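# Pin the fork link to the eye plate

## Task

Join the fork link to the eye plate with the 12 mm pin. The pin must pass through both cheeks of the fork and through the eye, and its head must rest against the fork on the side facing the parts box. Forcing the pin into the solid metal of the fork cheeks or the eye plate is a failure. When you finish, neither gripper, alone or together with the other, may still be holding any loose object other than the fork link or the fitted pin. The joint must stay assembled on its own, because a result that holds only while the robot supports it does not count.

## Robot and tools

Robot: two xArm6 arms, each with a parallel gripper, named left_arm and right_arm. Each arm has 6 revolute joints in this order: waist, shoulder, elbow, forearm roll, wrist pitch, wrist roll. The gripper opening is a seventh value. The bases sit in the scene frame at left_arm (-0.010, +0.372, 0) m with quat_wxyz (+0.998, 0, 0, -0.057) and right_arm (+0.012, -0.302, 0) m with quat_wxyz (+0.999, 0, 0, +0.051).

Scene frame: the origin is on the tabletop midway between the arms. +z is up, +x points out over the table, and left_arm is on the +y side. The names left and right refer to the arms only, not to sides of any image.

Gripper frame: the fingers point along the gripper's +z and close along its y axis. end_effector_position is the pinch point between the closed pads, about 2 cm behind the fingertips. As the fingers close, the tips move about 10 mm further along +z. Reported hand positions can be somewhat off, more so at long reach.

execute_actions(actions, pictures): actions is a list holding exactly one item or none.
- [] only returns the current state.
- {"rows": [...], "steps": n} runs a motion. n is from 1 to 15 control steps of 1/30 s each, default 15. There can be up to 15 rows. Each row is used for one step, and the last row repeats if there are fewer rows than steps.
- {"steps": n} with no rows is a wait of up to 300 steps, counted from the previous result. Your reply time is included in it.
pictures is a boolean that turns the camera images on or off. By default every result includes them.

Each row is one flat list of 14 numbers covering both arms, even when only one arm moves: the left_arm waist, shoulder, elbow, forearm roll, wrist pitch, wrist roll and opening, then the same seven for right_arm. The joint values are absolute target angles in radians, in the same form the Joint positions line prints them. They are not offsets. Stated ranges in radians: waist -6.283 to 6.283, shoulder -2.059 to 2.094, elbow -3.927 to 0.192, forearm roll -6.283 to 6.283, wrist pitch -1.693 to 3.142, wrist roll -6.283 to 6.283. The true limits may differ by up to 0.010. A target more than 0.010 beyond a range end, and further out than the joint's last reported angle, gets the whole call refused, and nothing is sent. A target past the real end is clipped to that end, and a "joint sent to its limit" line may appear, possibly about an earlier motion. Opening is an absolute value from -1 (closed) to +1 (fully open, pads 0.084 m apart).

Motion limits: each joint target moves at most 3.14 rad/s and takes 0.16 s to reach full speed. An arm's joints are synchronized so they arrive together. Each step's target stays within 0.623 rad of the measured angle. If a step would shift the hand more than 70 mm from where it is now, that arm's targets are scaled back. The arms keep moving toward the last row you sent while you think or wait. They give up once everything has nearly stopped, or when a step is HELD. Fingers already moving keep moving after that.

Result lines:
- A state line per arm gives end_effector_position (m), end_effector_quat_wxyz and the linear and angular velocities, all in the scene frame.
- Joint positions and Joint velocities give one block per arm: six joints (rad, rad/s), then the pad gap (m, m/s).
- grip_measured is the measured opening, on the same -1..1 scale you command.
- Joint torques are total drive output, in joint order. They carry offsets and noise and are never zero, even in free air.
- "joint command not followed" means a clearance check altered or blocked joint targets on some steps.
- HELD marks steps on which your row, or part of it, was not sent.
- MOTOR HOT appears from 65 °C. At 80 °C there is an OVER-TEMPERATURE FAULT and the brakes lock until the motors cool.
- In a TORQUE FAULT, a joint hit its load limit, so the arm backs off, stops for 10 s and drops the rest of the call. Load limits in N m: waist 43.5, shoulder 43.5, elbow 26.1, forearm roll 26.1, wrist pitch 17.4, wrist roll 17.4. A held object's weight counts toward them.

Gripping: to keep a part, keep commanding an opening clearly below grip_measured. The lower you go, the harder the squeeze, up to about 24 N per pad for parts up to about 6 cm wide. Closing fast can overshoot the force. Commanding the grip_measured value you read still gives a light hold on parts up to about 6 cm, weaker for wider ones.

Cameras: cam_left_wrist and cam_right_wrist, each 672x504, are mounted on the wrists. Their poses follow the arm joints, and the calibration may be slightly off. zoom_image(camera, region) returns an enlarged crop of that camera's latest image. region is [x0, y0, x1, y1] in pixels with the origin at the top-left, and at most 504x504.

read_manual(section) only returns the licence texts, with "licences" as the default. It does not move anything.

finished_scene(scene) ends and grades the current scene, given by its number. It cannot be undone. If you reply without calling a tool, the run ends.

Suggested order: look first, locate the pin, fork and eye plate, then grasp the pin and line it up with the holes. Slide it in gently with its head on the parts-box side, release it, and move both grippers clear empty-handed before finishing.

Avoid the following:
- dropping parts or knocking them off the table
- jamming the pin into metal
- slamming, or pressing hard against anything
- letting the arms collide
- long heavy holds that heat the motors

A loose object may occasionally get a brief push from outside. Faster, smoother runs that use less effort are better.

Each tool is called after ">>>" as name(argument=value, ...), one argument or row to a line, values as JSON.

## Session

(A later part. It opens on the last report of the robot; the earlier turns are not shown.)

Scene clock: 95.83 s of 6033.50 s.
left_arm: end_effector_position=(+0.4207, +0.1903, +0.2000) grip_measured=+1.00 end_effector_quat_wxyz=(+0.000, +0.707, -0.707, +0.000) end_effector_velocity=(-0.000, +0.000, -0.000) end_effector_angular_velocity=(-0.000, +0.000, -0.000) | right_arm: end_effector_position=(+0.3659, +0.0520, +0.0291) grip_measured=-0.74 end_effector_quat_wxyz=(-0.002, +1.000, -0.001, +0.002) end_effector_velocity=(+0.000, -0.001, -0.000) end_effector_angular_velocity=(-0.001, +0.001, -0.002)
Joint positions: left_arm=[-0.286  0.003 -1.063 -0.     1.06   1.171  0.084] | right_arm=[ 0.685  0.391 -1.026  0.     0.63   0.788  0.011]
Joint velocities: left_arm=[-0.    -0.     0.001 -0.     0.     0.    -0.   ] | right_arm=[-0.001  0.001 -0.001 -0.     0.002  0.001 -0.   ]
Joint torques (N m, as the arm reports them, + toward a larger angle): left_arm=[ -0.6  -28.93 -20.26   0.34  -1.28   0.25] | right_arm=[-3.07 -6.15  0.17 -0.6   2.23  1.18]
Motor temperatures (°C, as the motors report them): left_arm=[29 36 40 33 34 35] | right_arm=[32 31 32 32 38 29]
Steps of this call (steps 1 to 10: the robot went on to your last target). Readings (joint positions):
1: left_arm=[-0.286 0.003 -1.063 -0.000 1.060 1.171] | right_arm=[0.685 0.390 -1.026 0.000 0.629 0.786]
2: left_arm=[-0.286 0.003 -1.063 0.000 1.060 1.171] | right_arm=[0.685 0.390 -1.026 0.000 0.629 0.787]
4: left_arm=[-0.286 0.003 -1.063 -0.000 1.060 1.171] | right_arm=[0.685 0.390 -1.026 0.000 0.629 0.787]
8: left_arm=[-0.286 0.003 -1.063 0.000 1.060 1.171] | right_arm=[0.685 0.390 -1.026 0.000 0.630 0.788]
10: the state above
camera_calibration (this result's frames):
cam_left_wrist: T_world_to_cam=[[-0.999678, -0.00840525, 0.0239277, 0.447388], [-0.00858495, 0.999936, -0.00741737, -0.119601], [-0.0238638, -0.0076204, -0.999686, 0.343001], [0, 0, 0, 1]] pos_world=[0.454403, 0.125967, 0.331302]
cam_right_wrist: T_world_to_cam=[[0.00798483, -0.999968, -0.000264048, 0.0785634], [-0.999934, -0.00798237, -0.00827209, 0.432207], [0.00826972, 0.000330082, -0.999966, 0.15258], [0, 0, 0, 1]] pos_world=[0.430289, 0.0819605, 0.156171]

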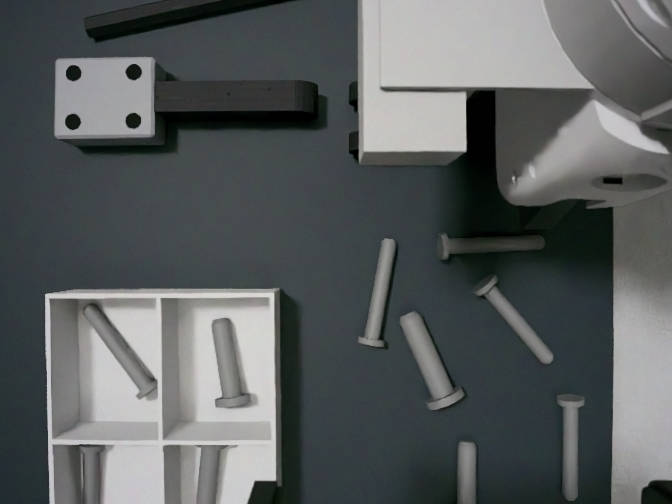

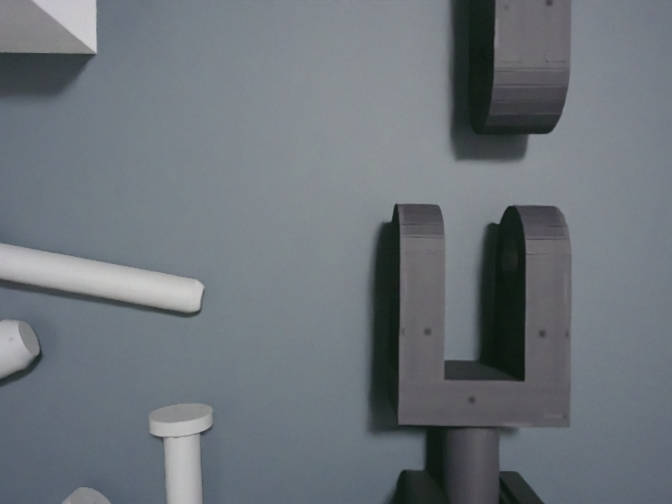

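>>> execute_actions(
  actions=[
    {"rows":[[-0.286,0.003,-1.063,0,1.06,1.171,1,0.665,0.3819,-1.0291,0,0.6472,0.767,-1]]},
  ],
  pictures=false,
)

>>> execute_actions(
  actions=[
    {"steps":10},
  ],
)

Scene clock: 105.03 s of 6033.50 s.
left_arm: end_effector_position=(+0.4207, +0.1903, +0.2000) grip_measured=+1.00 end_effector_quat_wxyz=(+0.000, +0.707, -0.707, +0.000) end_effector_velocity=(+0.000, -0.000, -0.000) end_effector_angular_velocity=(-0.000, +0.000, +0.001) | right_arm: end_effector_position=(+0.3706, +0.0423, +0.0306) grip_measured=-0.74 end_effector_quat_wxyz=(+0.003, +1.000, -0.001, -0.003) end_effector_velocity=(+0.002, -0.000, +0.002) end_effector_angular_velocity=(+0.002, -0.003, +0.000)
Joint positions: left_arm=[-0.286  0.003 -1.063 -0.     1.06   1.171  0.084] | right_arm=[ 0.664  0.384 -1.026 -0.     0.649  0.767  0.011]
Joint velocities: left_arm=[ 0.     0.     0.    -0.    -0.    -0.001 -0.   ] | right_arm=[-0.002 -0.003 -0.001 -0.     0.001 -0.002  0.   ]
Joint torques (N m, as the arm reports them, + toward a larger angle): left_arm=[ -0.49 -28.91 -20.28   0.3   -1.33   0.28] | right_arm=[ -3.11 -15.43  -7.58  -1.    -0.09   0.84]
Motor temperatures (°C, as the motors report them): left_arm=[29 36 40 33 34 35] | right_arm=[32 31 32 32 38 29]
Steps of this call (steps 1 to 15: the robot went on to your last target; steps 16 to 90: nothing new was sent; then 5.70 s passed at rest; steps 91 to 105: all 15 steps of this action). Readings (joint positions):
91: left_arm=[-0.286 0.003 -1.063 -0.000 1.060 1.171] | right_arm=[0.684 0.391 -1.026 0.000 0.630 0.788]
92: left_arm=[-0.286 0.003 -1.063 -0.000 1.060 1.171] | right_arm=[0.682 0.390 -1.027 0.000 0.633 0.785]
94: left_arm=[-0.286 0.003 -1.063 -0.000 1.060 1.171] | right_arm=[0.674 0.388 -1.027 0.001 0.641 0.777]
98: left_arm=[-0.286 0.003 -1.063 -0.000 1.060 1.171] | right_arm=[0.666 0.386 -1.026 0.000 0.647 0.769]
105: the state above

Scene clock: 105.37 s of 6033.50 s.
left_arm: end_effector_position=(+0.4207, +0.1903, +0.2000) grip_measured=+1.00 end_effector_quat_wxyz=(+0.000, +0.707, -0.707, +0.000) end_effector_velocity=(-0.000, -0.000, -0.000) end_effector_angular_velocity=(-0.000, +0.000, +0.001) | right_arm: end_effector_position=(+0.3709, +0.0426, +0.0311) grip_measured=-0.74 end_effector_quat_wxyz=(+0.002, +1.000, -0.001, -0.002) end_effector_velocity=(+0.001, +0.002, +0.002) end_effector_angular_velocity=(+0.004, -0.004, -0.000)
Joint positions: left_arm=[-0.286  0.003 -1.063  0.     1.06   1.171  0.084] | right_arm=[ 0.664  0.384 -1.026 -0.     0.649  0.767  0.011]
Joint velocities: left_arm=[ 0.     0.     0.    -0.     0.    -0.001  0.   ] | right_arm=[ 0.001 -0.002 -0.002  0.001 -0.002  0.    -0.   ]
Joint torques (N m, as the arm reports them, + toward a larger angle): left_arm=[ -0.53 -28.32 -20.48   0.54  -1.35   0.47] | right_arm=[ -1.68 -18.74 -10.49  -0.45  -1.31   0.75]
Motor temperatures (°C, as the motors report them): left_arm=[29 36 40 33 34 35] | right_arm=[32 31 32 32 38 29]
Steps of this call (steps 1 to 10: the robot went on to your last target). Readings (joint positions):
1: left_arm=[-0.286 0.003 -1.063 0.000 1.060 1.171] | right_arm=[0.664 0.384 -1.026 -0.000 0.649 0.767]
2: left_arm=[-0.286 0.003 -1.063 0.000 1.060 1.171] | right_arm=[0.664 0.384 -1.026 -0.000 0.649 0.767]
4: left_arm=[-0.286 0.003 -1.063 -0.000 1.060 1.171] | right_arm=[0.664 0.384 -1.026 -0.000 0.649 0.767]
8: left_arm=[-0.286 0.003 -1.063 -0.000 1.060 1.171] | right_arm=[0.664 0.384 -1.026 -0.000 0.649 0.767]
10: the state above
camera_calibration (this result's frames):
cam_left_wrist: T_world_to_cam=[[-0.999678, -0.008405, 0.0239278, 0.447388], [-0.0085847, 0.999936, -0.00741721, -0.119601], [-0.0238639, -0.00762023, -0.999686, 0.343001], [0, 0, 0, 1]] pos_world=[0.454403, 0.125967, 0.331302]
cam_right_wrist: T_world_to_cam=[[0.00882524, -0.999928, 0.00812056, 0.0685282], [-0.999961, -0.00882552, 0.0000012743, 0.436979], [0.000070394, -0.00812025, -0.999967, 0.157969], [0, 0, 0, 1]] pos_world=[0.436346, 0.0736626, 0.157407]

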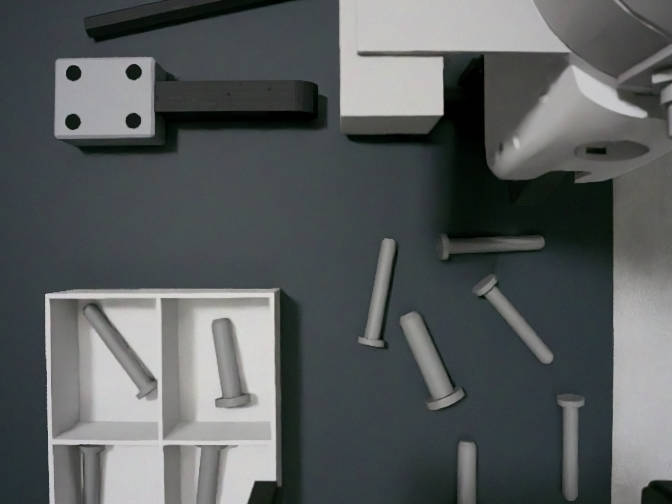

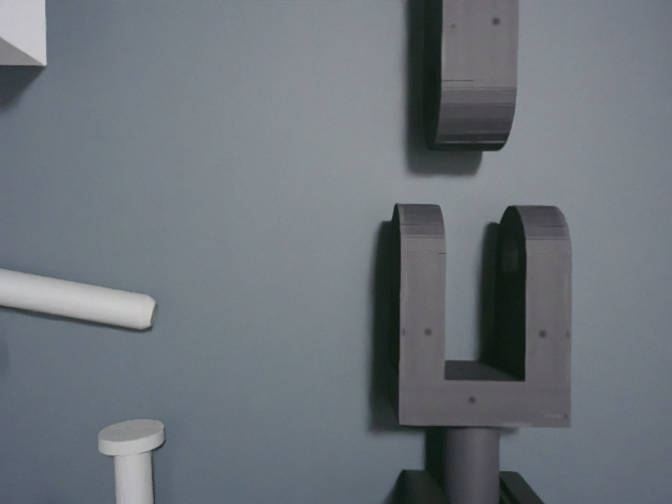

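>>> execute_actions(
  actions=[
    {"rows":[[-0.286,0.003,-1.063,0,1.06,1.171,1,0.649,0.4047,-1.064,0,0.6595,0.751,-1]]},
  ],
  pictures=false,
)

>>> execute_actions(
  actions=[
    {"rows":[[-0.286,0.003,-1.063,0,1.06,1.171,1,0.6334,0.4273,-1.0995,0,0.6722,0.7354,-1]]},
  ],
  pictures=false,
)

>>> execute_actions(
  actions=[
    {"steps":15},
  ],
)

Scene clock: 114.73 s of 6033.50 s.
left_arm: end_effector_position=(+0.4207, +0.1903, +0.2000) grip_measured=+1.00 end_effector_quat_wxyz=(+0.000, +0.707, -0.707, +0.000) end_effector_velocity=(+0.001, -0.000, +0.001) end_effector_angular_velocity=(-0.001, -0.002, -0.000) | right_arm: end_effector_position=(+0.3830, +0.0440, +0.0325) grip_measured=-0.74 end_effector_quat_wxyz=(+0.000, +1.000, -0.000, -0.001) end_effector_velocity=(+0.000, -0.001, -0.001) end_effector_angular_velocity=(-0.002, +0.003, -0.000)
Joint positions: left_arm=[-0.286  0.003 -1.063  0.     1.06   1.171  0.084] | right_arm=[ 0.65   0.404 -1.063  0.     0.66   0.751  0.011]
Joint velocities: left_arm=[ 0.    -0.    -0.002 -0.     0.     0.001 -0.   ] | right_arm=[-0.002  0.003 -0.003  0.     0.003 -0.002  0.   ]
Joint torques (N m, as the arm reports them, + toward a larger angle): left_arm=[ -0.34 -29.1  -20.42   0.49  -1.3    0.26] | right_arm=[ -1.08 -21.13 -12.67  -0.63  -2.3    0.57]
Motor temperatures (°C, as the motors report them): left_arm=[29 36 40 33 34 35] | right_arm=[32 31 32 32 38 29]
Steps of this call (steps 1 to 15: the robot went on to your last target; steps 16 to 90: nothing new was sent; then 5.87 s passed at rest; steps 91 to 105: all 15 steps of this action). Readings (joint positions):
91: left_arm=[-0.286 0.003 -1.063 -0.000 1.060 1.171] | right_arm=[0.665 0.382 -1.029 0.000 0.647 0.767]
92: left_arm=[-0.286 0.003 -1.063 0.000 1.060 1.171] | right_arm=[0.664 0.384 -1.032 0.000 0.649 0.765]
94: left_arm=[-0.286 0.003 -1.063 -0.000 1.060 1.171] | right_arm=[0.657 0.394 -1.047 0.000 0.654 0.759]
98: left_arm=[-0.286 0.003 -1.063 0.000 1.060 1.171] | right_arm=[0.650 0.402 -1.061 -0.000 0.658 0.753]
105: the state above

Scene clock: 115.23 s of 6033.50 s.
left_arm: end_effector_position=(+0.4207, +0.1903, +0.2000) grip_measured=+1.00 end_effector_quat_wxyz=(+0.000, +0.707, -0.707, +0.000) end_effector_velocity=(+0.000, -0.000, +0.001) end_effector_angular_velocity=(-0.000, -0.002, -0.000) | right_arm: end_effector_position=(+0.3886, +0.0433, +0.0311) grip_measured=-0.74 end_effector_quat_wxyz=(+0.006, +1.000, +0.003, -0.007) end_effector_velocity=(+0.003, +0.000, +0.000) end_effector_angular_velocity=(-0.005, -0.000, +0.004)
Joint positions: left_arm=[-0.286  0.003 -1.063 -0.     1.06   1.171  0.084] | right_arm=[ 0.641  0.426 -1.097  0.001  0.69   0.735  0.011]
Joint velocities: left_arm=[-0.    -0.    -0.001  0.    -0.     0.    -0.   ] | right_arm=[-0.002  0.007 -0.014 -0.006  0.01  -0.001 -0.   ]
Joint torques (N m, as the arm reports them, + toward a larger angle): left_arm=[ -0.54 -29.14 -20.37   0.29  -1.27   0.2 ] | right_arm=[-18.42 -15.39 -20.25  -6.73 -10.49   0.64]
Motor temperatures (°C, as the motors report them): left_arm=[29 36 40 33 34 35] | right_arm=[32 31 32 32 38 29]
Steps of this call (steps 1 to 15: all 15 steps of this action). Readings (joint positions):
1: left_arm=[-0.286 0.003 -1.063 -0.000 1.060 1.171] | right_arm=[0.650 0.405 -1.063 0.000 0.660 0.751]
2: left_arm=[-0.286 0.003 -1.063 0.000 1.060 1.171] | right_arm=[0.649 0.406 -1.066 0.000 0.662 0.749]
4: left_arm=[-0.286 0.003 -1.063 -0.000 1.060 1.171] | right_arm=[0.646 0.415 -1.078 0.002 0.673 0.743]
8: left_arm=[-0.286 0.003 -1.063 -0.000 1.060 1.171] | right_arm=[0.643 0.421 -1.089 0.004 0.685 0.737]
15: the state above

Scene clock: 115.73 s of 6033.50 s.
left_arm: end_effector_position=(+0.4207, +0.1903, +0.2000) grip_measured=+1.00 end_effector_quat_wxyz=(+0.000, +0.707, -0.707, +0.000) end_effector_velocity=(+0.000, -0.000, +0.000) end_effector_angular_velocity=(-0.000, -0.001, -0.000) | right_arm: end_effector_position=(+0.3889, +0.0433, +0.0311) grip_measured=-0.74 end_effector_quat_wxyz=(+0.006, +1.000, +0.003, -0.007) end_effector_velocity=(-0.000, +0.000, +0.000) end_effector_angular_velocity=(-0.000, +0.000, +0.001)
Joint positions: left_arm=[-0.286  0.003 -1.063 -0.     1.06   1.171  0.084] | right_arm=[ 0.641  0.427 -1.099  0.     0.691  0.735  0.011]
Joint velocities: left_arm=[ 0.     0.    -0.001  0.     0.     0.    -0.   ] | right_arm=[ 0.001  0.    -0.001 -0.     0.001 -0.     0.   ]
Joint torques (N m, as the arm reports them, + toward a larger angle): left_arm=[ -0.46 -28.9  -20.33   0.44  -1.28   0.34] | right_arm=[-18.35 -15.23 -20.59  -6.85 -10.74   0.8 ]
Motor temperatures (°C, as the motors report them): left_arm=[29 36 40 33 34 35] | right_arm=[32 31 33 32 39 29]
Steps of this call (steps 1 to 15: the robot went on to your last target). Readings (joint positions):
1: left_arm=[-0.286 0.003 -1.063 0.000 1.060 1.171] | right_arm=[0.641 0.426 -1.098 0.001 0.690 0.735]
2: left_arm=[-0.286 0.003 -1.063 -0.000 1.060 1.171] | right_arm=[0.641 0.426 -1.098 0.000 0.690 0.735]
4: left_arm=[-0.286 0.003 -1.063 0.000 1.060 1.171] | right_arm=[0.641 0.427 -1.099 0.000 0.691 0.735]
8: left_arm=[-0.286 0.003 -1.063 0.000 1.060 1.171] | right_arm=[0.641 0.427 -1.099 0.000 0.691 0.735]
15: the state above
All arms were judged still, so your last target was given up. Only a new action makes them travel on or press farther. Fingers that are still opening or closing keep moving.
camera_calibration (this result's frames):
cam_left_wrist: T_world_to_cam=[[-0.999678, -0.0084052, 0.0239278, 0.447388], [-0.0085849, 0.999936, -0.00741737, -0.119601], [-0.0238639, -0.0076204, -0.999686, 0.343001], [0, 0, 0, 1]] pos_world=[0.454403, 0.125967, 0.331302]
cam_right_wrist: T_world_to_cam=[[0.0169233, -0.999717, 0.0167093, 0.0656976], [-0.999807, -0.0167533, 0.0102622, 0.454968], [-0.0099794, -0.0168798, -0.999808, 0.162264], [0, 0, 0, 1]] pos_world=[0.455388, 0.0760402, 0.156466]

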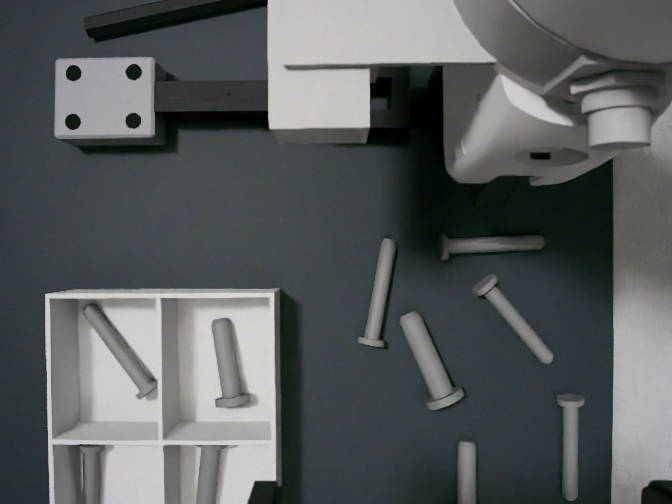

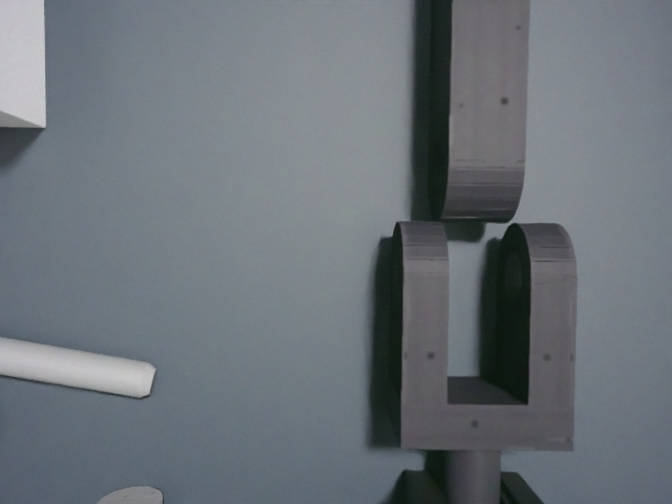

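>>> execute_actions(
  actions=[
    {"rows":[[-0.286,0.003,-1.063,0,1.06,1.171,1,0.649,0.4047,-1.064,0,0.6595,0.751,-1]]},
  ],
  pictures=false,
)

>>> execute_actions(
  actions=[
    {"steps":25},
  ],
)

>>> zoom_image(
  camera="cam_right_wrist",
  region=[380, 100, 600, 420],
)

Scene clock: 122.23 s of 6033.50 s.
left_arm: end_effector_position=(+0.4207, +0.1903, +0.2000) grip_measured=+1.00 end_effector_quat_wxyz=(+0.000, +0.707, -0.707, +0.000) end_effector_velocity=(+0.000, -0.000, +0.000) end_effector_angular_velocity=(-0.000, -0.000, -0.001) | right_arm: end_effector_position=(+0.3866, +0.0445, +0.0341) grip_measured=-0.74 end_effector_quat_wxyz=(-0.002, +1.000, -0.002, +0.002) end_effector_velocity=(-0.004, +0.004, +0.005) end_effector_angular_velocity=(+0.007, -0.003, +0.005)
Joint positions: left_arm=[-0.286  0.003 -1.063 -0.     1.06   1.171  0.084] | right_arm=[ 0.646  0.405 -1.068 -0.001  0.657  0.751  0.011]
Joint velocities: left_arm=[-0.     0.    -0.     0.    -0.     0.001  0.   ] | right_arm=[ 0.01  -0.015  0.006  0.005  0.002  0.001  0.   ]
Joint torques (N m, as the arm reports them, + toward a larger angle): left_arm=[ -0.18 -28.98 -20.31   0.44  -1.23   0.31] | right_arm=[ -0.27 -20.94 -11.85  -0.23  -1.73   0.62]
Motor temperatures (°C, as the motors report them): left_arm=[29 36 40 33 35 35] | right_arm=[32 31 34 32 40 29]
Steps of this call (steps 1 to 90: nothing new was sent; then 3.00 s passed at rest; steps 91 to 105: all 15 steps of this action). Readings (joint positions):
91: left_arm=[-0.286 0.003 -1.063 -0.000 1.060 1.171] | right_arm=[0.641 0.427 -1.099 -0.000 0.692 0.736]
92: left_arm=[-0.286 0.003 -1.063 0.000 1.060 1.171] | right_arm=[0.642 0.425 -1.096 -0.000 0.689 0.737]
94: left_arm=[-0.286 0.003 -1.063 -0.000 1.060 1.171] | right_arm=[0.643 0.418 -1.084 -0.002 0.675 0.743]
98: left_arm=[-0.286 0.003 -1.063 -0.000 1.060 1.171] | right_arm=[0.644 0.412 -1.072 -0.003 0.660 0.749]
105: the state above

Scene clock: 123.07 s of 6033.50 s.
left_arm: end_effector_position=(+0.4207, +0.1903, +0.2000) grip_measured=+1.00 end_effector_quat_wxyz=(+0.000, +0.707, -0.707, +0.000) end_effector_velocity=(+0.001, -0.000, +0.001) end_effector_angular_velocity=(-0.001, -0.002, +0.000) | right_arm: end_effector_position=(+0.3836, +0.0441, +0.0327) grip_measured=-0.74 end_effector_quat_wxyz=(+0.000, +1.000, -0.000, -0.000) end_effector_velocity=(-0.000, +0.000, +0.000) end_effector_angular_velocity=(+0.001, -0.001, +0.001)
Joint positions: left_arm=[-0.286  0.003 -1.063 -0.     1.06   1.171  0.084] | right_arm=[ 0.649  0.405 -1.064 -0.     0.659  0.751  0.011]
Joint velocities: left_arm=[-0.    -0.    -0.002  0.    -0.    -0.    -0.   ] | right_arm=[ 0.001 -0.     0.     0.    -0.001 -0.    -0.   ]
Joint torques (N m, as the arm reports them, + toward a larger angle): left_arm=[ -0.4  -28.91 -20.35   0.06  -1.31   0.31] | right_arm=[ -0.15 -21.21 -12.21  -0.4   -1.8    0.65]
Motor temperatures (°C, as the motors report them): left_arm=[29 36 40 33 35 35] | right_arm=[32 31 34 32 40 29]
Steps of this call (steps 1 to 15: the robot went on to your last target; steps 16 to 25: nothing new was sent). Readings (joint positions):
1: left_arm=[-0.286 0.003 -1.063 -0.000 1.060 1.171] | right_arm=[0.646 0.405 -1.068 -0.001 0.657 0.751]
2: left_arm=[-0.286 0.003 -1.063 -0.000 1.060 1.171] | right_arm=[0.647 0.405 -1.067 -0.001 0.657 0.751]
4: left_arm=[-0.286 0.003 -1.063 -0.000 1.060 1.171] | right_arm=[0.647 0.405 -1.066 -0.000 0.658 0.751]
8: left_arm=[-0.286 0.003 -1.063 -0.000 1.060 1.171] | right_arm=[0.648 0.405 -1.065 -0.000 0.659 0.751]
25: the state above
All arms were judged still, so your last target was given up. Only a new action makes them travel on or press farther. Fingers that are still opening or closing keep moving.
camera_calibration (this result's frames):
cam_left_wrist: T_world_to_cam=[[-0.999678, -0.00840513, 0.0239278, 0.447388], [-0.00858483, 0.999936, -0.00741731, -0.119601], [-0.0238639, -0.00762034, -0.999686, 0.343001], [0, 0, 0, 1]] pos_world=[0.454402, 0.125967, 0.331302]
cam_right_wrist: T_world_to_cam=[[0.00939901, -0.999948, 0.00405452, 0.0698271], [-0.999947, -0.00941544, -0.00405314, 0.449839], [0.00409111, -0.00401622, -0.999984, 0.15785], [0, 0, 0, 1]] pos_world=[0.448513, 0.0746929, 0.159388]

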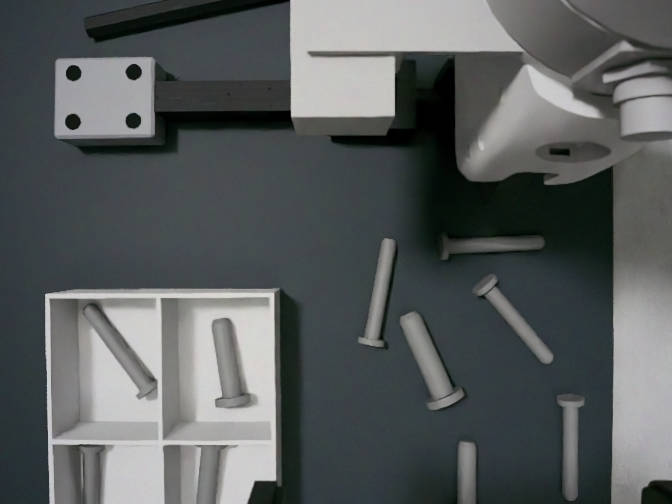

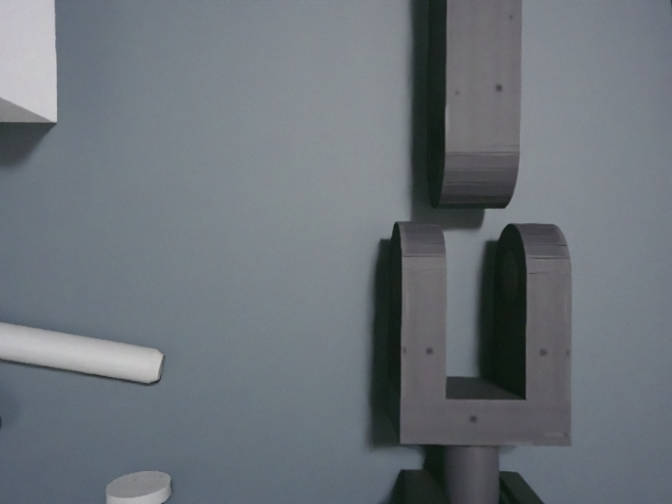

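Region (380, 100, 600, 420) of cam_right_wrist's 672x504 image, scaled by 1.575, with more detail than that image has; it fills the left 346 columns of this view, and the rest is white.

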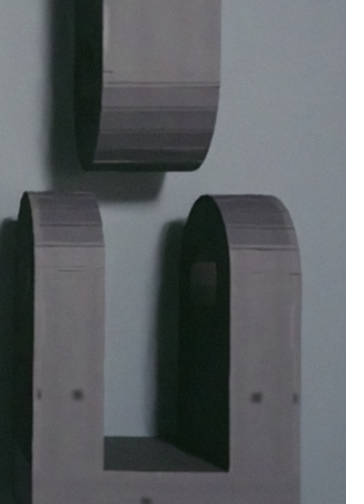

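>>> execute_actions(
  actions=[
    {"rows":[[-0.286,0.003,-1.063,0,1.06,1.171,1,0.6515,0.4047,-1.064,0,0.6595,0.755,-1]],"steps":10},
  ],
  pictures=false,
)

>>> execute_actions(
  actions=[
    {"rows":[[-0.286,0.003,-1.063,0,1.06,1.171,1,0.6425,0.4198,-1.0877,0,0.668,0.748,-1]]},
  ],
  pictures=false,
)

>>> execute_actions(
  actions=[
    {"steps":10},
  ],
)

Scene clock: 129.80 s of 6033.50 s.
left_arm: end_effector_position=(+0.4207, +0.1903, +0.2000) grip_measured=+1.00 end_effector_quat_wxyz=(+0.000, +0.707, -0.707, +0.000) end_effector_velocity=(-0.001, +0.000, -0.001) end_effector_angular_velocity=(+0.000, +0.002, +0.001) | right_arm: end_effector_position=(+0.3828, +0.0450, +0.0327) grip_measured=-0.74 end_effector_quat_wxyz=(+0.000, +1.000, -0.001, -0.000) end_effector_velocity=(-0.000, +0.000, +0.000) end_effector_angular_velocity=(+0.000, -0.000, -0.001)
Joint positions: left_arm=[-0.286  0.003 -1.063 -0.     1.06   1.171  0.084] | right_arm=[ 0.651  0.405 -1.064  0.     0.659  0.755  0.011]
Joint velocities: left_arm=[ 0.     0.     0.002 -0.001  0.    -0.001 -0.   ] | right_arm=[ 0.001  0.     0.    -0.    -0.001  0.002 -0.   ]
Joint torques (N m, as the arm reports them, + toward a larger angle): left_arm=[ -0.45 -28.41 -20.27   0.48  -1.33   0.4 ] | right_arm=[ -0.09 -21.07 -12.12  -0.28  -1.71   0.54]
Motor temperatures (°C, as the motors report them): left_arm=[29 36 40 33 35 35] | right_arm=[32 31 34 32 40 29]
Steps of this call (steps 1 to 90: nothing new was sent; then 3.40 s passed at rest; steps 91 to 100: all 10 steps of this action). Readings (joint positions):
91: left_arm=[-0.286 0.003 -1.063 -0.000 1.060 1.171] | right_arm=[0.649 0.405 -1.064 -0.000 0.659 0.751]
92: left_arm=[-0.286 0.003 -1.063 -0.000 1.060 1.171] | right_arm=[0.649 0.405 -1.064 0.000 0.659 0.752]
94: left_arm=[-0.286 0.003 -1.063 0.000 1.060 1.171] | right_arm=[0.650 0.405 -1.064 0.000 0.660 0.753]
98: left_arm=[-0.286 0.003 -1.063 0.000 1.060 1.171] | right_arm=[0.651 0.405 -1.064 -0.000 0.659 0.755]
100: the state above

Scene clock: 130.30 s of 6033.50 s.
left_arm: end_effector_position=(+0.4207, +0.1903, +0.2000) grip_measured=+1.00 end_effector_quat_wxyz=(+0.000, +0.707, -0.707, +0.000) end_effector_velocity=(+0.001, -0.000, +0.001) end_effector_angular_velocity=(-0.000, -0.002, -0.001) | right_arm: end_effector_position=(+0.3898, +0.0454, +0.0326) grip_measured=-0.74 end_effector_quat_wxyz=(+0.000, +1.000, -0.002, -0.000) end_effector_velocity=(+0.000, +0.001, -0.001) end_effector_angular_velocity=(+0.000, -0.000, +0.001)
Joint positions: left_arm=[-0.286  0.003 -1.063  0.     1.06   1.171  0.084] | right_arm=[ 0.643  0.42  -1.087  0.     0.668  0.748  0.011]
Joint velocities: left_arm=[-0.     0.    -0.002  0.    -0.     0.001 -0.   ] | right_arm=[ 0.001  0.003 -0.003 -0.    -0.    -0.001 -0.   ]
Joint torques (N m, as the arm reports them, + toward a larger angle): left_arm=[ -0.3  -29.21 -20.43   0.6   -1.1    0.41] | right_arm=[ -0.22 -21.65 -12.11  -0.3   -1.75   0.49]
Motor temperatures (°C, as the motors report them): left_arm=[29 36 40 33 35 35] | right_arm=[32 31 34 32 40 29]
Steps of this call (steps 1 to 15: all 15 steps of this action). Readings (joint positions):
1: left_arm=[-0.286 0.003 -1.063 0.000 1.060 1.171] | right_arm=[0.651 0.405 -1.064 0.000 0.660 0.755]
2: left_arm=[-0.286 0.003 -1.063 0.000 1.060 1.171] | right_arm=[0.651 0.406 -1.067 0.000 0.661 0.754]
4: left_arm=[-0.286 0.003 -1.063 -0.000 1.060 1.171] | right_arm=[0.647 0.413 -1.077 -0.000 0.664 0.751]
8: left_arm=[-0.286 0.003 -1.063 0.000 1.060 1.171] | right_arm=[0.643 0.418 -1.086 -0.000 0.667 0.749]
15: the state above

Scene clock: 130.63 s of 6033.50 s.
left_arm: end_effector_position=(+0.4207, +0.1903, +0.2000) grip_measured=+1.00 end_effector_quat_wxyz=(+0.000, +0.707, -0.707, +0.000) end_effector_velocity=(+0.000, -0.000, +0.000) end_effector_angular_velocity=(-0.000, -0.001, +0.001) | right_arm: end_effector_position=(+0.3899, +0.0454, +0.0326) grip_measured=-0.74 end_effector_quat_wxyz=(+0.000, +1.000, -0.002, -0.000) end_effector_velocity=(+0.001, +0.000, +0.001) end_effector_angular_velocity=(+0.002, -0.002, -0.001)
Joint positions: left_arm=[-0.286  0.003 -1.063  0.     1.06   1.171  0.084] | right_arm=[ 0.643  0.42  -1.088  0.     0.668  0.748  0.011]
Joint velocities: left_arm=[ 0.    -0.    -0.     0.     0.    -0.001  0.   ] | right_arm=[-0.001 -0.001 -0.    -0.    -0.002  0.     0.   ]
Joint torques (N m, as the arm reports them, + toward a larger angle): left_arm=[ -0.39 -29.05 -20.45   0.44  -1.26   0.32] | right_arm=[  0.13 -21.54 -12.24  -0.3   -1.71   0.6 ]
Motor temperatures (°C, as the motors report them): left_arm=[29 36 40 33 35 35] | right_arm=[32 31 34 32 40 29]
Steps of this call (steps 1 to 10: the robot went on to your last target). Readings (joint positions):
1: left_arm=[-0.286 0.003 -1.063 -0.000 1.060 1.171] | right_arm=[0.643 0.420 -1.087 0.000 0.668 0.748]
2: left_arm=[-0.286 0.003 -1.063 -0.000 1.060 1.171] | right_arm=[0.643 0.420 -1.088 0.000 0.668 0.748]
4: left_arm=[-0.286 0.003 -1.063 -0.000 1.060 1.171] | right_arm=[0.643 0.420 -1.088 0.000 0.668 0.748]
8: left_arm=[-0.286 0.003 -1.063 -0.000 1.060 1.171] | right_arm=[0.643 0.420 -1.088 0.000 0.668 0.748]
10: the state above
camera_calibration (this result's frames):
cam_left_wrist: T_world_to_cam=[[-0.999678, -0.00840513, 0.0239276, 0.447388], [-0.00858483, 0.999936, -0.00741733, -0.119601], [-0.0238637, -0.00762036, -0.999686, 0.343001], [0, 0, 0, 1]] pos_world=[0.454403, 0.125967, 0.331302]
cam_right_wrist: T_world_to_cam=[[0.00592522, -0.999974, 0.00400499, 0.0724583], [-0.999974, -0.00594166, -0.0041053, 0.45601], [0.00412899, -0.00398056, -0.999984, 0.157693], [0, 0, 0, 1]] pos_world=[0.454918, 0.0757936, 0.159272]

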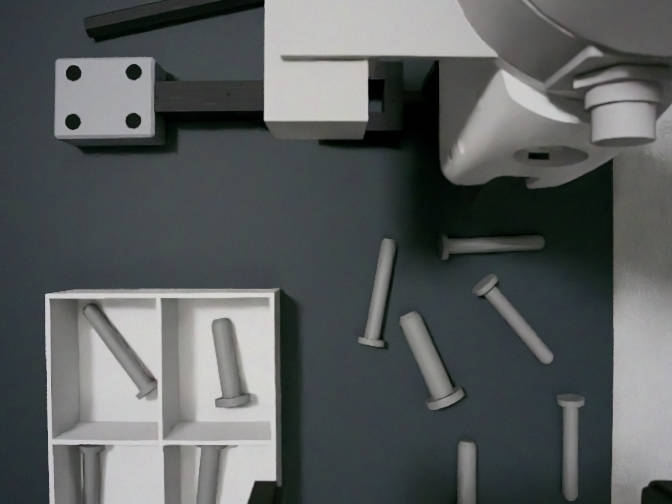

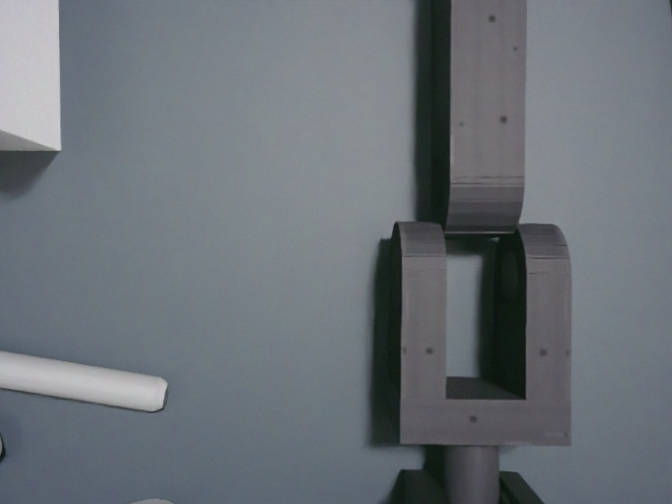

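>>> execute_actions(
  actions=[
    {"rows":[[-0.286,0.003,-1.063,0,1.06,1.171,1,0.6301,0.4391,-1.1188,0,0.6797,0.7357,-1]]},
  ],
  pictures=false,
)

>>> execute_actions(
  actions=[
    {"rows":[[-0.286,0.003,-1.063,0,1.06,1.171,1,0.618,0.4588,-1.1504,0,0.6916,0.7235,-1]]},
  ],
  pictures=false,
)

>>> execute_actions(
  actions=[
    {"steps":10},
  ],
)

>>> zoom_image(
  camera="cam_right_wrist",
  region=[380, 200, 600, 420],
)

Scene clock: 140.47 s of 6033.50 s.
left_arm: end_effector_position=(+0.4207, +0.1903, +0.2000) grip_measured=+1.00 end_effector_quat_wxyz=(+0.000, +0.707, -0.707, +0.000) end_effector_velocity=(+0.000, -0.000, +0.000) end_effector_angular_velocity=(-0.001, -0.000, +0.000) | right_arm: end_effector_position=(+0.3994, +0.0455, +0.0326) grip_measured=-0.74 end_effector_quat_wxyz=(+0.000, +1.000, -0.002, -0.000) end_effector_velocity=(+0.001, -0.001, -0.000) end_effector_angular_velocity=(-0.000, +0.000, -0.001)
Joint positions: left_arm=[-0.286  0.003 -1.063 -0.     1.06   1.171  0.084] | right_arm=[ 0.63   0.439 -1.118  0.     0.68   0.736  0.011]
Joint velocities: left_arm=[-0. -0. -0. -0. -0.  0.  0.] | right_arm=[-0.002  0.002 -0.003 -0.     0.001 -0.001 -0.   ]
Joint torques (N m, as the arm reports them, + toward a larger angle): left_arm=[ -0.32 -28.94 -20.18   0.4   -1.23   0.35] | right_arm=[ -0.2  -21.71 -12.26  -0.23  -1.78   0.63]
Motor temperatures (°C, as the motors report them): left_arm=[29 36 40 33 35 35] | right_arm=[32 32 34 32 39 29]
Steps of this call (steps 1 to 15: the robot went on to your last target; steps 16 to 90: nothing new was sent; then 6.33 s passed at rest; steps 91 to 105: all 15 steps of this action). Readings (joint positions):
91: left_arm=[-0.286 0.003 -1.063 0.000 1.060 1.171] | right_arm=[0.642 0.420 -1.088 0.000 0.668 0.748]
92: left_arm=[-0.286 0.003 -1.063 0.000 1.060 1.171] | right_arm=[0.641 0.422 -1.091 0.000 0.670 0.746]
94: left_arm=[-0.286 0.003 -1.063 -0.000 1.060 1.171] | right_arm=[0.636 0.430 -1.104 0.000 0.674 0.741]
98: left_arm=[-0.286 0.003 -1.063 -0.000 1.060 1.171] | right_arm=[0.631 0.437 -1.116 -0.000 0.678 0.737]
105: the state above

Scene clock: 140.97 s of 6033.50 s.
left_arm: end_effector_position=(+0.4207, +0.1903, +0.2000) grip_measured=+1.00 end_effector_quat_wxyz=(+0.000, +0.707, -0.707, +0.000) end_effector_velocity=(-0.000, -0.000, -0.000) end_effector_angular_velocity=(-0.001, +0.001, +0.001) | right_arm: end_effector_position=(+0.4090, +0.0455, +0.0325) grip_measured=-0.74 end_effector_quat_wxyz=(+0.000, +1.000, -0.002, -0.000) end_effector_velocity=(+0.001, -0.000, +0.000) end_effector_angular_velocity=(-0.001, +0.001, +0.000)
Joint positions: left_arm=[-0.286  0.003 -1.063 -0.     1.06   1.171  0.084] | right_arm=[ 0.618  0.459 -1.15  -0.     0.692  0.724  0.011]
Joint velocities: left_arm=[ 0.     0.001 -0.    -0.001  0.    -0.    -0.   ] | right_arm=[-0.001  0.001 -0.003  0.     0.003 -0.001  0.   ]
Joint torques (N m, as the arm reports them, + toward a larger angle): left_arm=[ -0.33 -28.87 -20.54   0.1   -1.35   0.29] | right_arm=[  0.05 -22.34 -12.46  -0.36  -1.9    0.58]
Motor temperatures (°C, as the motors report them): left_arm=[29 36 40 33 35 35] | right_arm=[32 32 34 32 39 29]
Steps of this call (steps 1 to 15: all 15 steps of this action). Readings (joint positions):
1: left_arm=[-0.286 0.003 -1.063 -0.000 1.060 1.171] | right_arm=[0.630 0.439 -1.119 0.000 0.680 0.736]
2: left_arm=[-0.286 0.003 -1.063 0.000 1.060 1.171] | right_arm=[0.629 0.441 -1.122 0.000 0.681 0.734]
4: left_arm=[-0.286 0.003 -1.063 -0.000 1.060 1.171] | right_arm=[0.624 0.450 -1.135 0.000 0.686 0.729]
8: left_arm=[-0.286 0.003 -1.063 0.000 1.060 1.171] | right_arm=[0.619 0.457 -1.147 -0.000 0.690 0.725]
15: the state above

Scene clock: 141.30 s of 6033.50 s.
left_arm: end_effector_position=(+0.4207, +0.1903, +0.2000) grip_measured=+1.00 end_effector_quat_wxyz=(+0.000, +0.707, -0.707, +0.000) end_effector_velocity=(-0.000, +0.000, -0.000) end_effector_angular_velocity=(+0.000, +0.000, +0.000) | right_arm: end_effector_position=(+0.4091, +0.0455, +0.0325) grip_measured=-0.74 end_effector_quat_wxyz=(+0.000, +1.000, -0.002, -0.000) end_effector_velocity=(+0.001, -0.000, +0.000) end_effector_angular_velocity=(+0.001, -0.001, -0.001)
Joint positions: left_arm=[-0.286  0.003 -1.063 -0.     1.06   1.171  0.084] | right_arm=[ 0.618  0.459 -1.15  -0.     0.692  0.724  0.011]
Joint velocities: left_arm=[ 0. -0.  0.  0. -0. -0. -0.] | right_arm=[-0.001 -0.001 -0.     0.    -0.    -0.    -0.   ]
Joint torques (N m, as the arm reports them, + toward a larger angle): left_arm=[ -0.21 -28.77 -20.28   0.28  -1.3    0.38] | right_arm=[ -0.11 -22.43 -12.61  -0.33  -1.88   0.55]
Motor temperatures (°C, as the motors report them): left_arm=[29 36 40 33 35 35] | right_arm=[32 32 34 32 39 29]
Steps of this call (steps 1 to 10: the robot went on to your last target). Readings (joint positions):
1: left_arm=[-0.286 0.003 -1.063 0.000 1.060 1.171] | right_arm=[0.618 0.459 -1.150 -0.000 0.692 0.724]
2: left_arm=[-0.286 0.003 -1.063 0.000 1.060 1.171] | right_arm=[0.618 0.459 -1.150 -0.000 0.692 0.724]
4: left_arm=[-0.286 0.003 -1.063 0.000 1.060 1.171] | right_arm=[0.618 0.459 -1.150 -0.000 0.692 0.724]
8: left_arm=[-0.286 0.003 -1.063 0.000 1.060 1.171] | right_arm=[0.618 0.459 -1.150 -0.000 0.692 0.724]
10: the state above
camera_calibration (this result's frames):
cam_left_wrist: T_world_to_cam=[[-0.999678, -0.00840516, 0.0239278, 0.447388], [-0.00858486, 0.999936, -0.00741738, -0.119601], [-0.0238639, -0.00762041, -0.999686, 0.343001], [0, 0, 0, 1]] pos_world=[0.454403, 0.125967, 0.331302]
cam_right_wrist: T_world_to_cam=[[0.00590492, -0.999975, 0.00401426, 0.0723987], [-0.999974, -0.00592134, -0.00409115, 0.475174], [0.00411482, -0.00398999, -0.999984, 0.157519], [0, 0, 0, 1]] pos_world=[0.474086, 0.075839, 0.15917]

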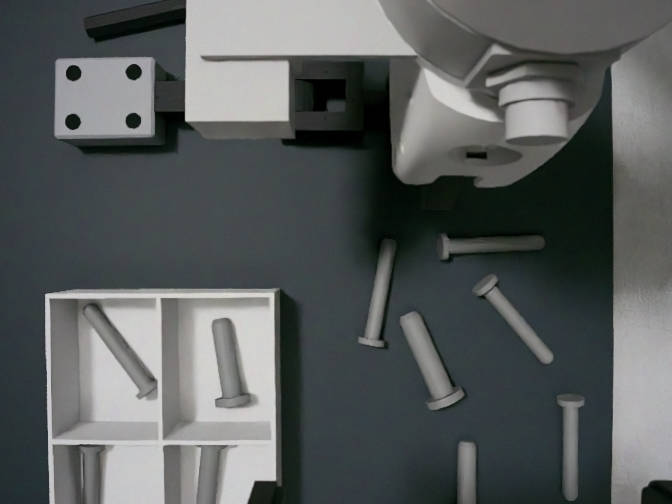

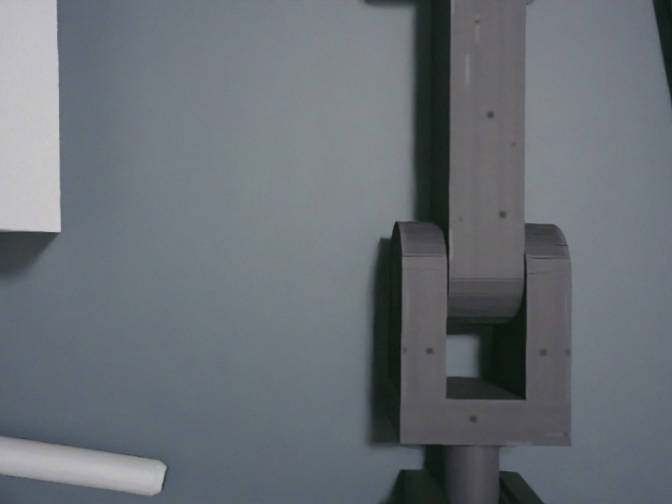

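Region (380, 200, 600, 420) of cam_right_wrist's 672x504 image, scaled by 2.291, with more detail than that image has.

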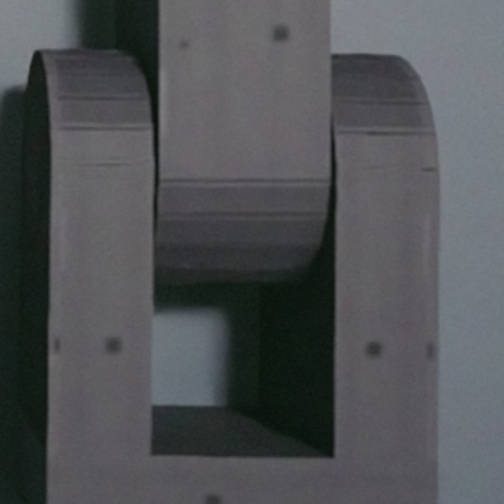

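>>> execute_actions(
  actions=[
    {"rows":[[-0.286,0.003,-1.063,0,1.06,1.171,1,0.6156,0.4627,-1.1567,0,0.694,0.7211,-1]]},
  ],
  pictures=false,
)

>>> execute_actions(
  actions=[
    {"rows":[[-0.286,0.003,-1.063,0,1.06,1.171,1,0.6156,0.4627,-1.1567,0,0.694,0.7211,-0.2]]},
  ],
)

>>> zoom_image(
  camera="cam_right_wrist",
  region=[380, 200, 600, 420],
)

Scene clock: 149.00 s of 6033.50 s.
left_arm: end_effector_position=(+0.4207, +0.1903, +0.2000) grip_measured=+1.00 end_effector_quat_wxyz=(+0.000, +0.707, -0.707, +0.000) end_effector_velocity=(+0.000, +0.000, +0.000) end_effector_angular_velocity=(+0.000, -0.001, -0.001) | right_arm: end_effector_position=(+0.4110, +0.0455, +0.0325) grip_measured=-0.74 end_effector_quat_wxyz=(-0.000, +1.000, -0.002, +0.000) end_effector_velocity=(-0.000, +0.001, +0.000) end_effector_angular_velocity=(+0.000, -0.000, +0.002)
Joint positions: left_arm=[-0.286  0.003 -1.063  0.     1.06   1.171  0.084] | right_arm=[ 0.616  0.463 -1.157 -0.     0.694  0.721  0.011]
Joint velocities: left_arm=[ 0.    -0.    -0.001  0.001  0.     0.001  0.   ] | right_arm=[ 0.002 -0.    -0.001 -0.     0.     0.    -0.   ]
Joint torques (N m, as the arm reports them, + toward a larger angle): left_arm=[ -0.4  -29.09 -20.36   0.22  -1.28   0.35] | right_arm=[  0.07 -22.6  -12.49  -0.34  -1.85   0.53]
Motor temperatures (°C, as the motors report them): left_arm=[29 36 40 33 35 35] | right_arm=[32 32 34 32 39 29]
Steps of this call (steps 1 to 15: the robot went on to your last target; steps 16 to 90: nothing new was sent; then 4.20 s passed at rest; steps 91 to 105: all 15 steps of this action). Readings (joint positions):
91: left_arm=[-0.286 0.003 -1.063 0.000 1.060 1.171] | right_arm=[0.618 0.459 -1.151 -0.000 0.692 0.723]
92: left_arm=[-0.286 0.003 -1.063 0.000 1.060 1.171] | right_arm=[0.618 0.459 -1.151 -0.000 0.692 0.723]
94: left_arm=[-0.286 0.003 -1.063 -0.000 1.060 1.171] | right_arm=[0.617 0.461 -1.154 -0.000 0.693 0.722]
98: left_arm=[-0.286 0.003 -1.063 0.000 1.060 1.171] | right_arm=[0.616 0.462 -1.156 -0.000 0.694 0.721]
105: the state above

Scene clock: 149.50 s of 6033.50 s.
left_arm: end_effector_position=(+0.4207, +0.1903, +0.2000) grip_measured=+1.00 end_effector_quat_wxyz=(+0.000, +0.707, -0.707, +0.000) end_effector_velocity=(+0.000, -0.000, +0.000) end_effector_angular_velocity=(-0.001, +0.000, +0.000) | right_arm: end_effector_position=(+0.4111, +0.0455, +0.0326) grip_measured=-0.22 end_effector_quat_wxyz=(-0.000, +1.000, -0.002, +0.000) end_effector_velocity=(-0.000, +0.000, +0.000) end_effector_angular_velocity=(+0.000, -0.000, +0.000)
Joint positions: left_arm=[-0.286  0.003 -1.063 -0.     1.06   1.171  0.084] | right_arm=[ 0.616  0.463 -1.157 -0.     0.694  0.721  0.035]
Joint velocities: left_arm=[ 0.     0.    -0.    -0.001 -0.     0.     0.   ] | right_arm=[ 0. -0.  0. -0. -0. -0. -0.]
Joint torques (N m, as the arm reports them, + toward a larger angle): left_arm=[ -0.47 -28.81 -20.46   0.38  -1.13   0.32] | right_arm=[ -0.13 -21.37 -11.72  -0.41  -1.61   0.62]
Motor temperatures (°C, as the motors report them): left_arm=[29 36 40 33 35 35] | right_arm=[32 32 34 32 39 29]
Steps of this call (steps 1 to 15: all 15 steps of this action). Readings (joint positions):
1: left_arm=[-0.286 0.003 -1.063 0.000 1.060 1.171] | right_arm=[0.616 0.463 -1.157 -0.000 0.694 0.721]
2: left_arm=[-0.286 0.003 -1.063 -0.000 1.060 1.171] | right_arm=[0.616 0.462 -1.157 -0.000 0.694 0.721]
4: left_arm=[-0.286 0.003 -1.063 0.000 1.060 1.171] | right_arm=[0.616 0.462 -1.158 -0.000 0.693 0.721]
8: left_arm=[-0.286 0.003 -1.063 0.000 1.060 1.171] | right_arm=[0.616 0.462 -1.157 -0.000 0.694 0.721]
15: the state above
camera_calibration (this result's frames):
cam_left_wrist: T_world_to_cam=[[-0.999678, -0.00840518, 0.0239276, 0.447388], [-0.00858488, 0.999936, -0.00741746, -0.119601], [-0.0238637, -0.00762049, -0.999686, 0.343001], [0, 0, 0, 1]] pos_world=[0.454403, 0.125967, 0.331302]
cam_right_wrist: T_world_to_cam=[[0.00593523, -0.999975, 0.00377192, 0.0724461], [-0.999973, -0.00595171, -0.00437436, 0.47718], [0.0043967, -0.00374585, -0.999983, 0.157495], [0, 0, 0, 1]] pos_world=[0.476044, 0.0758743, 0.159306]

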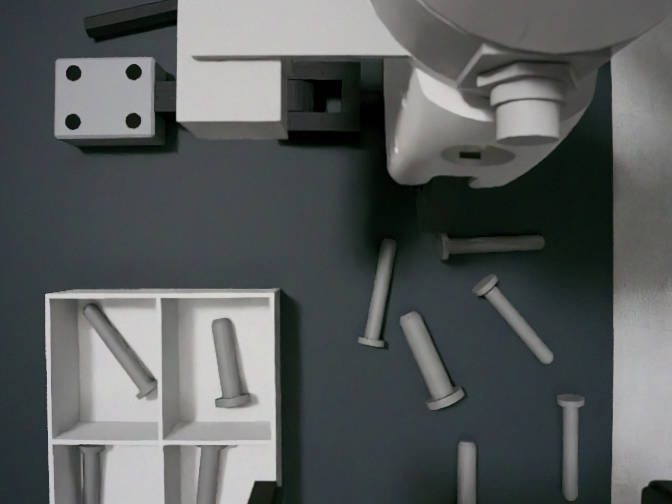

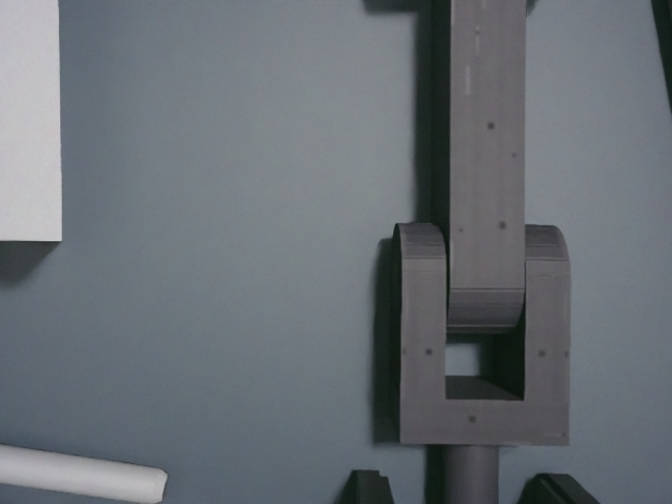

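Region (380, 200, 600, 420) of cam_right_wrist's 672x504 image, scaled by 2.291, with more detail than that image has.

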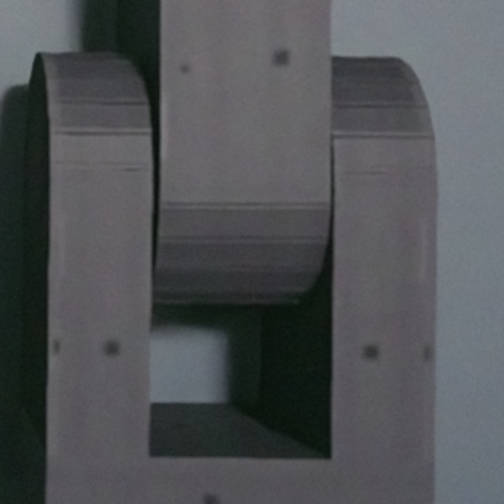

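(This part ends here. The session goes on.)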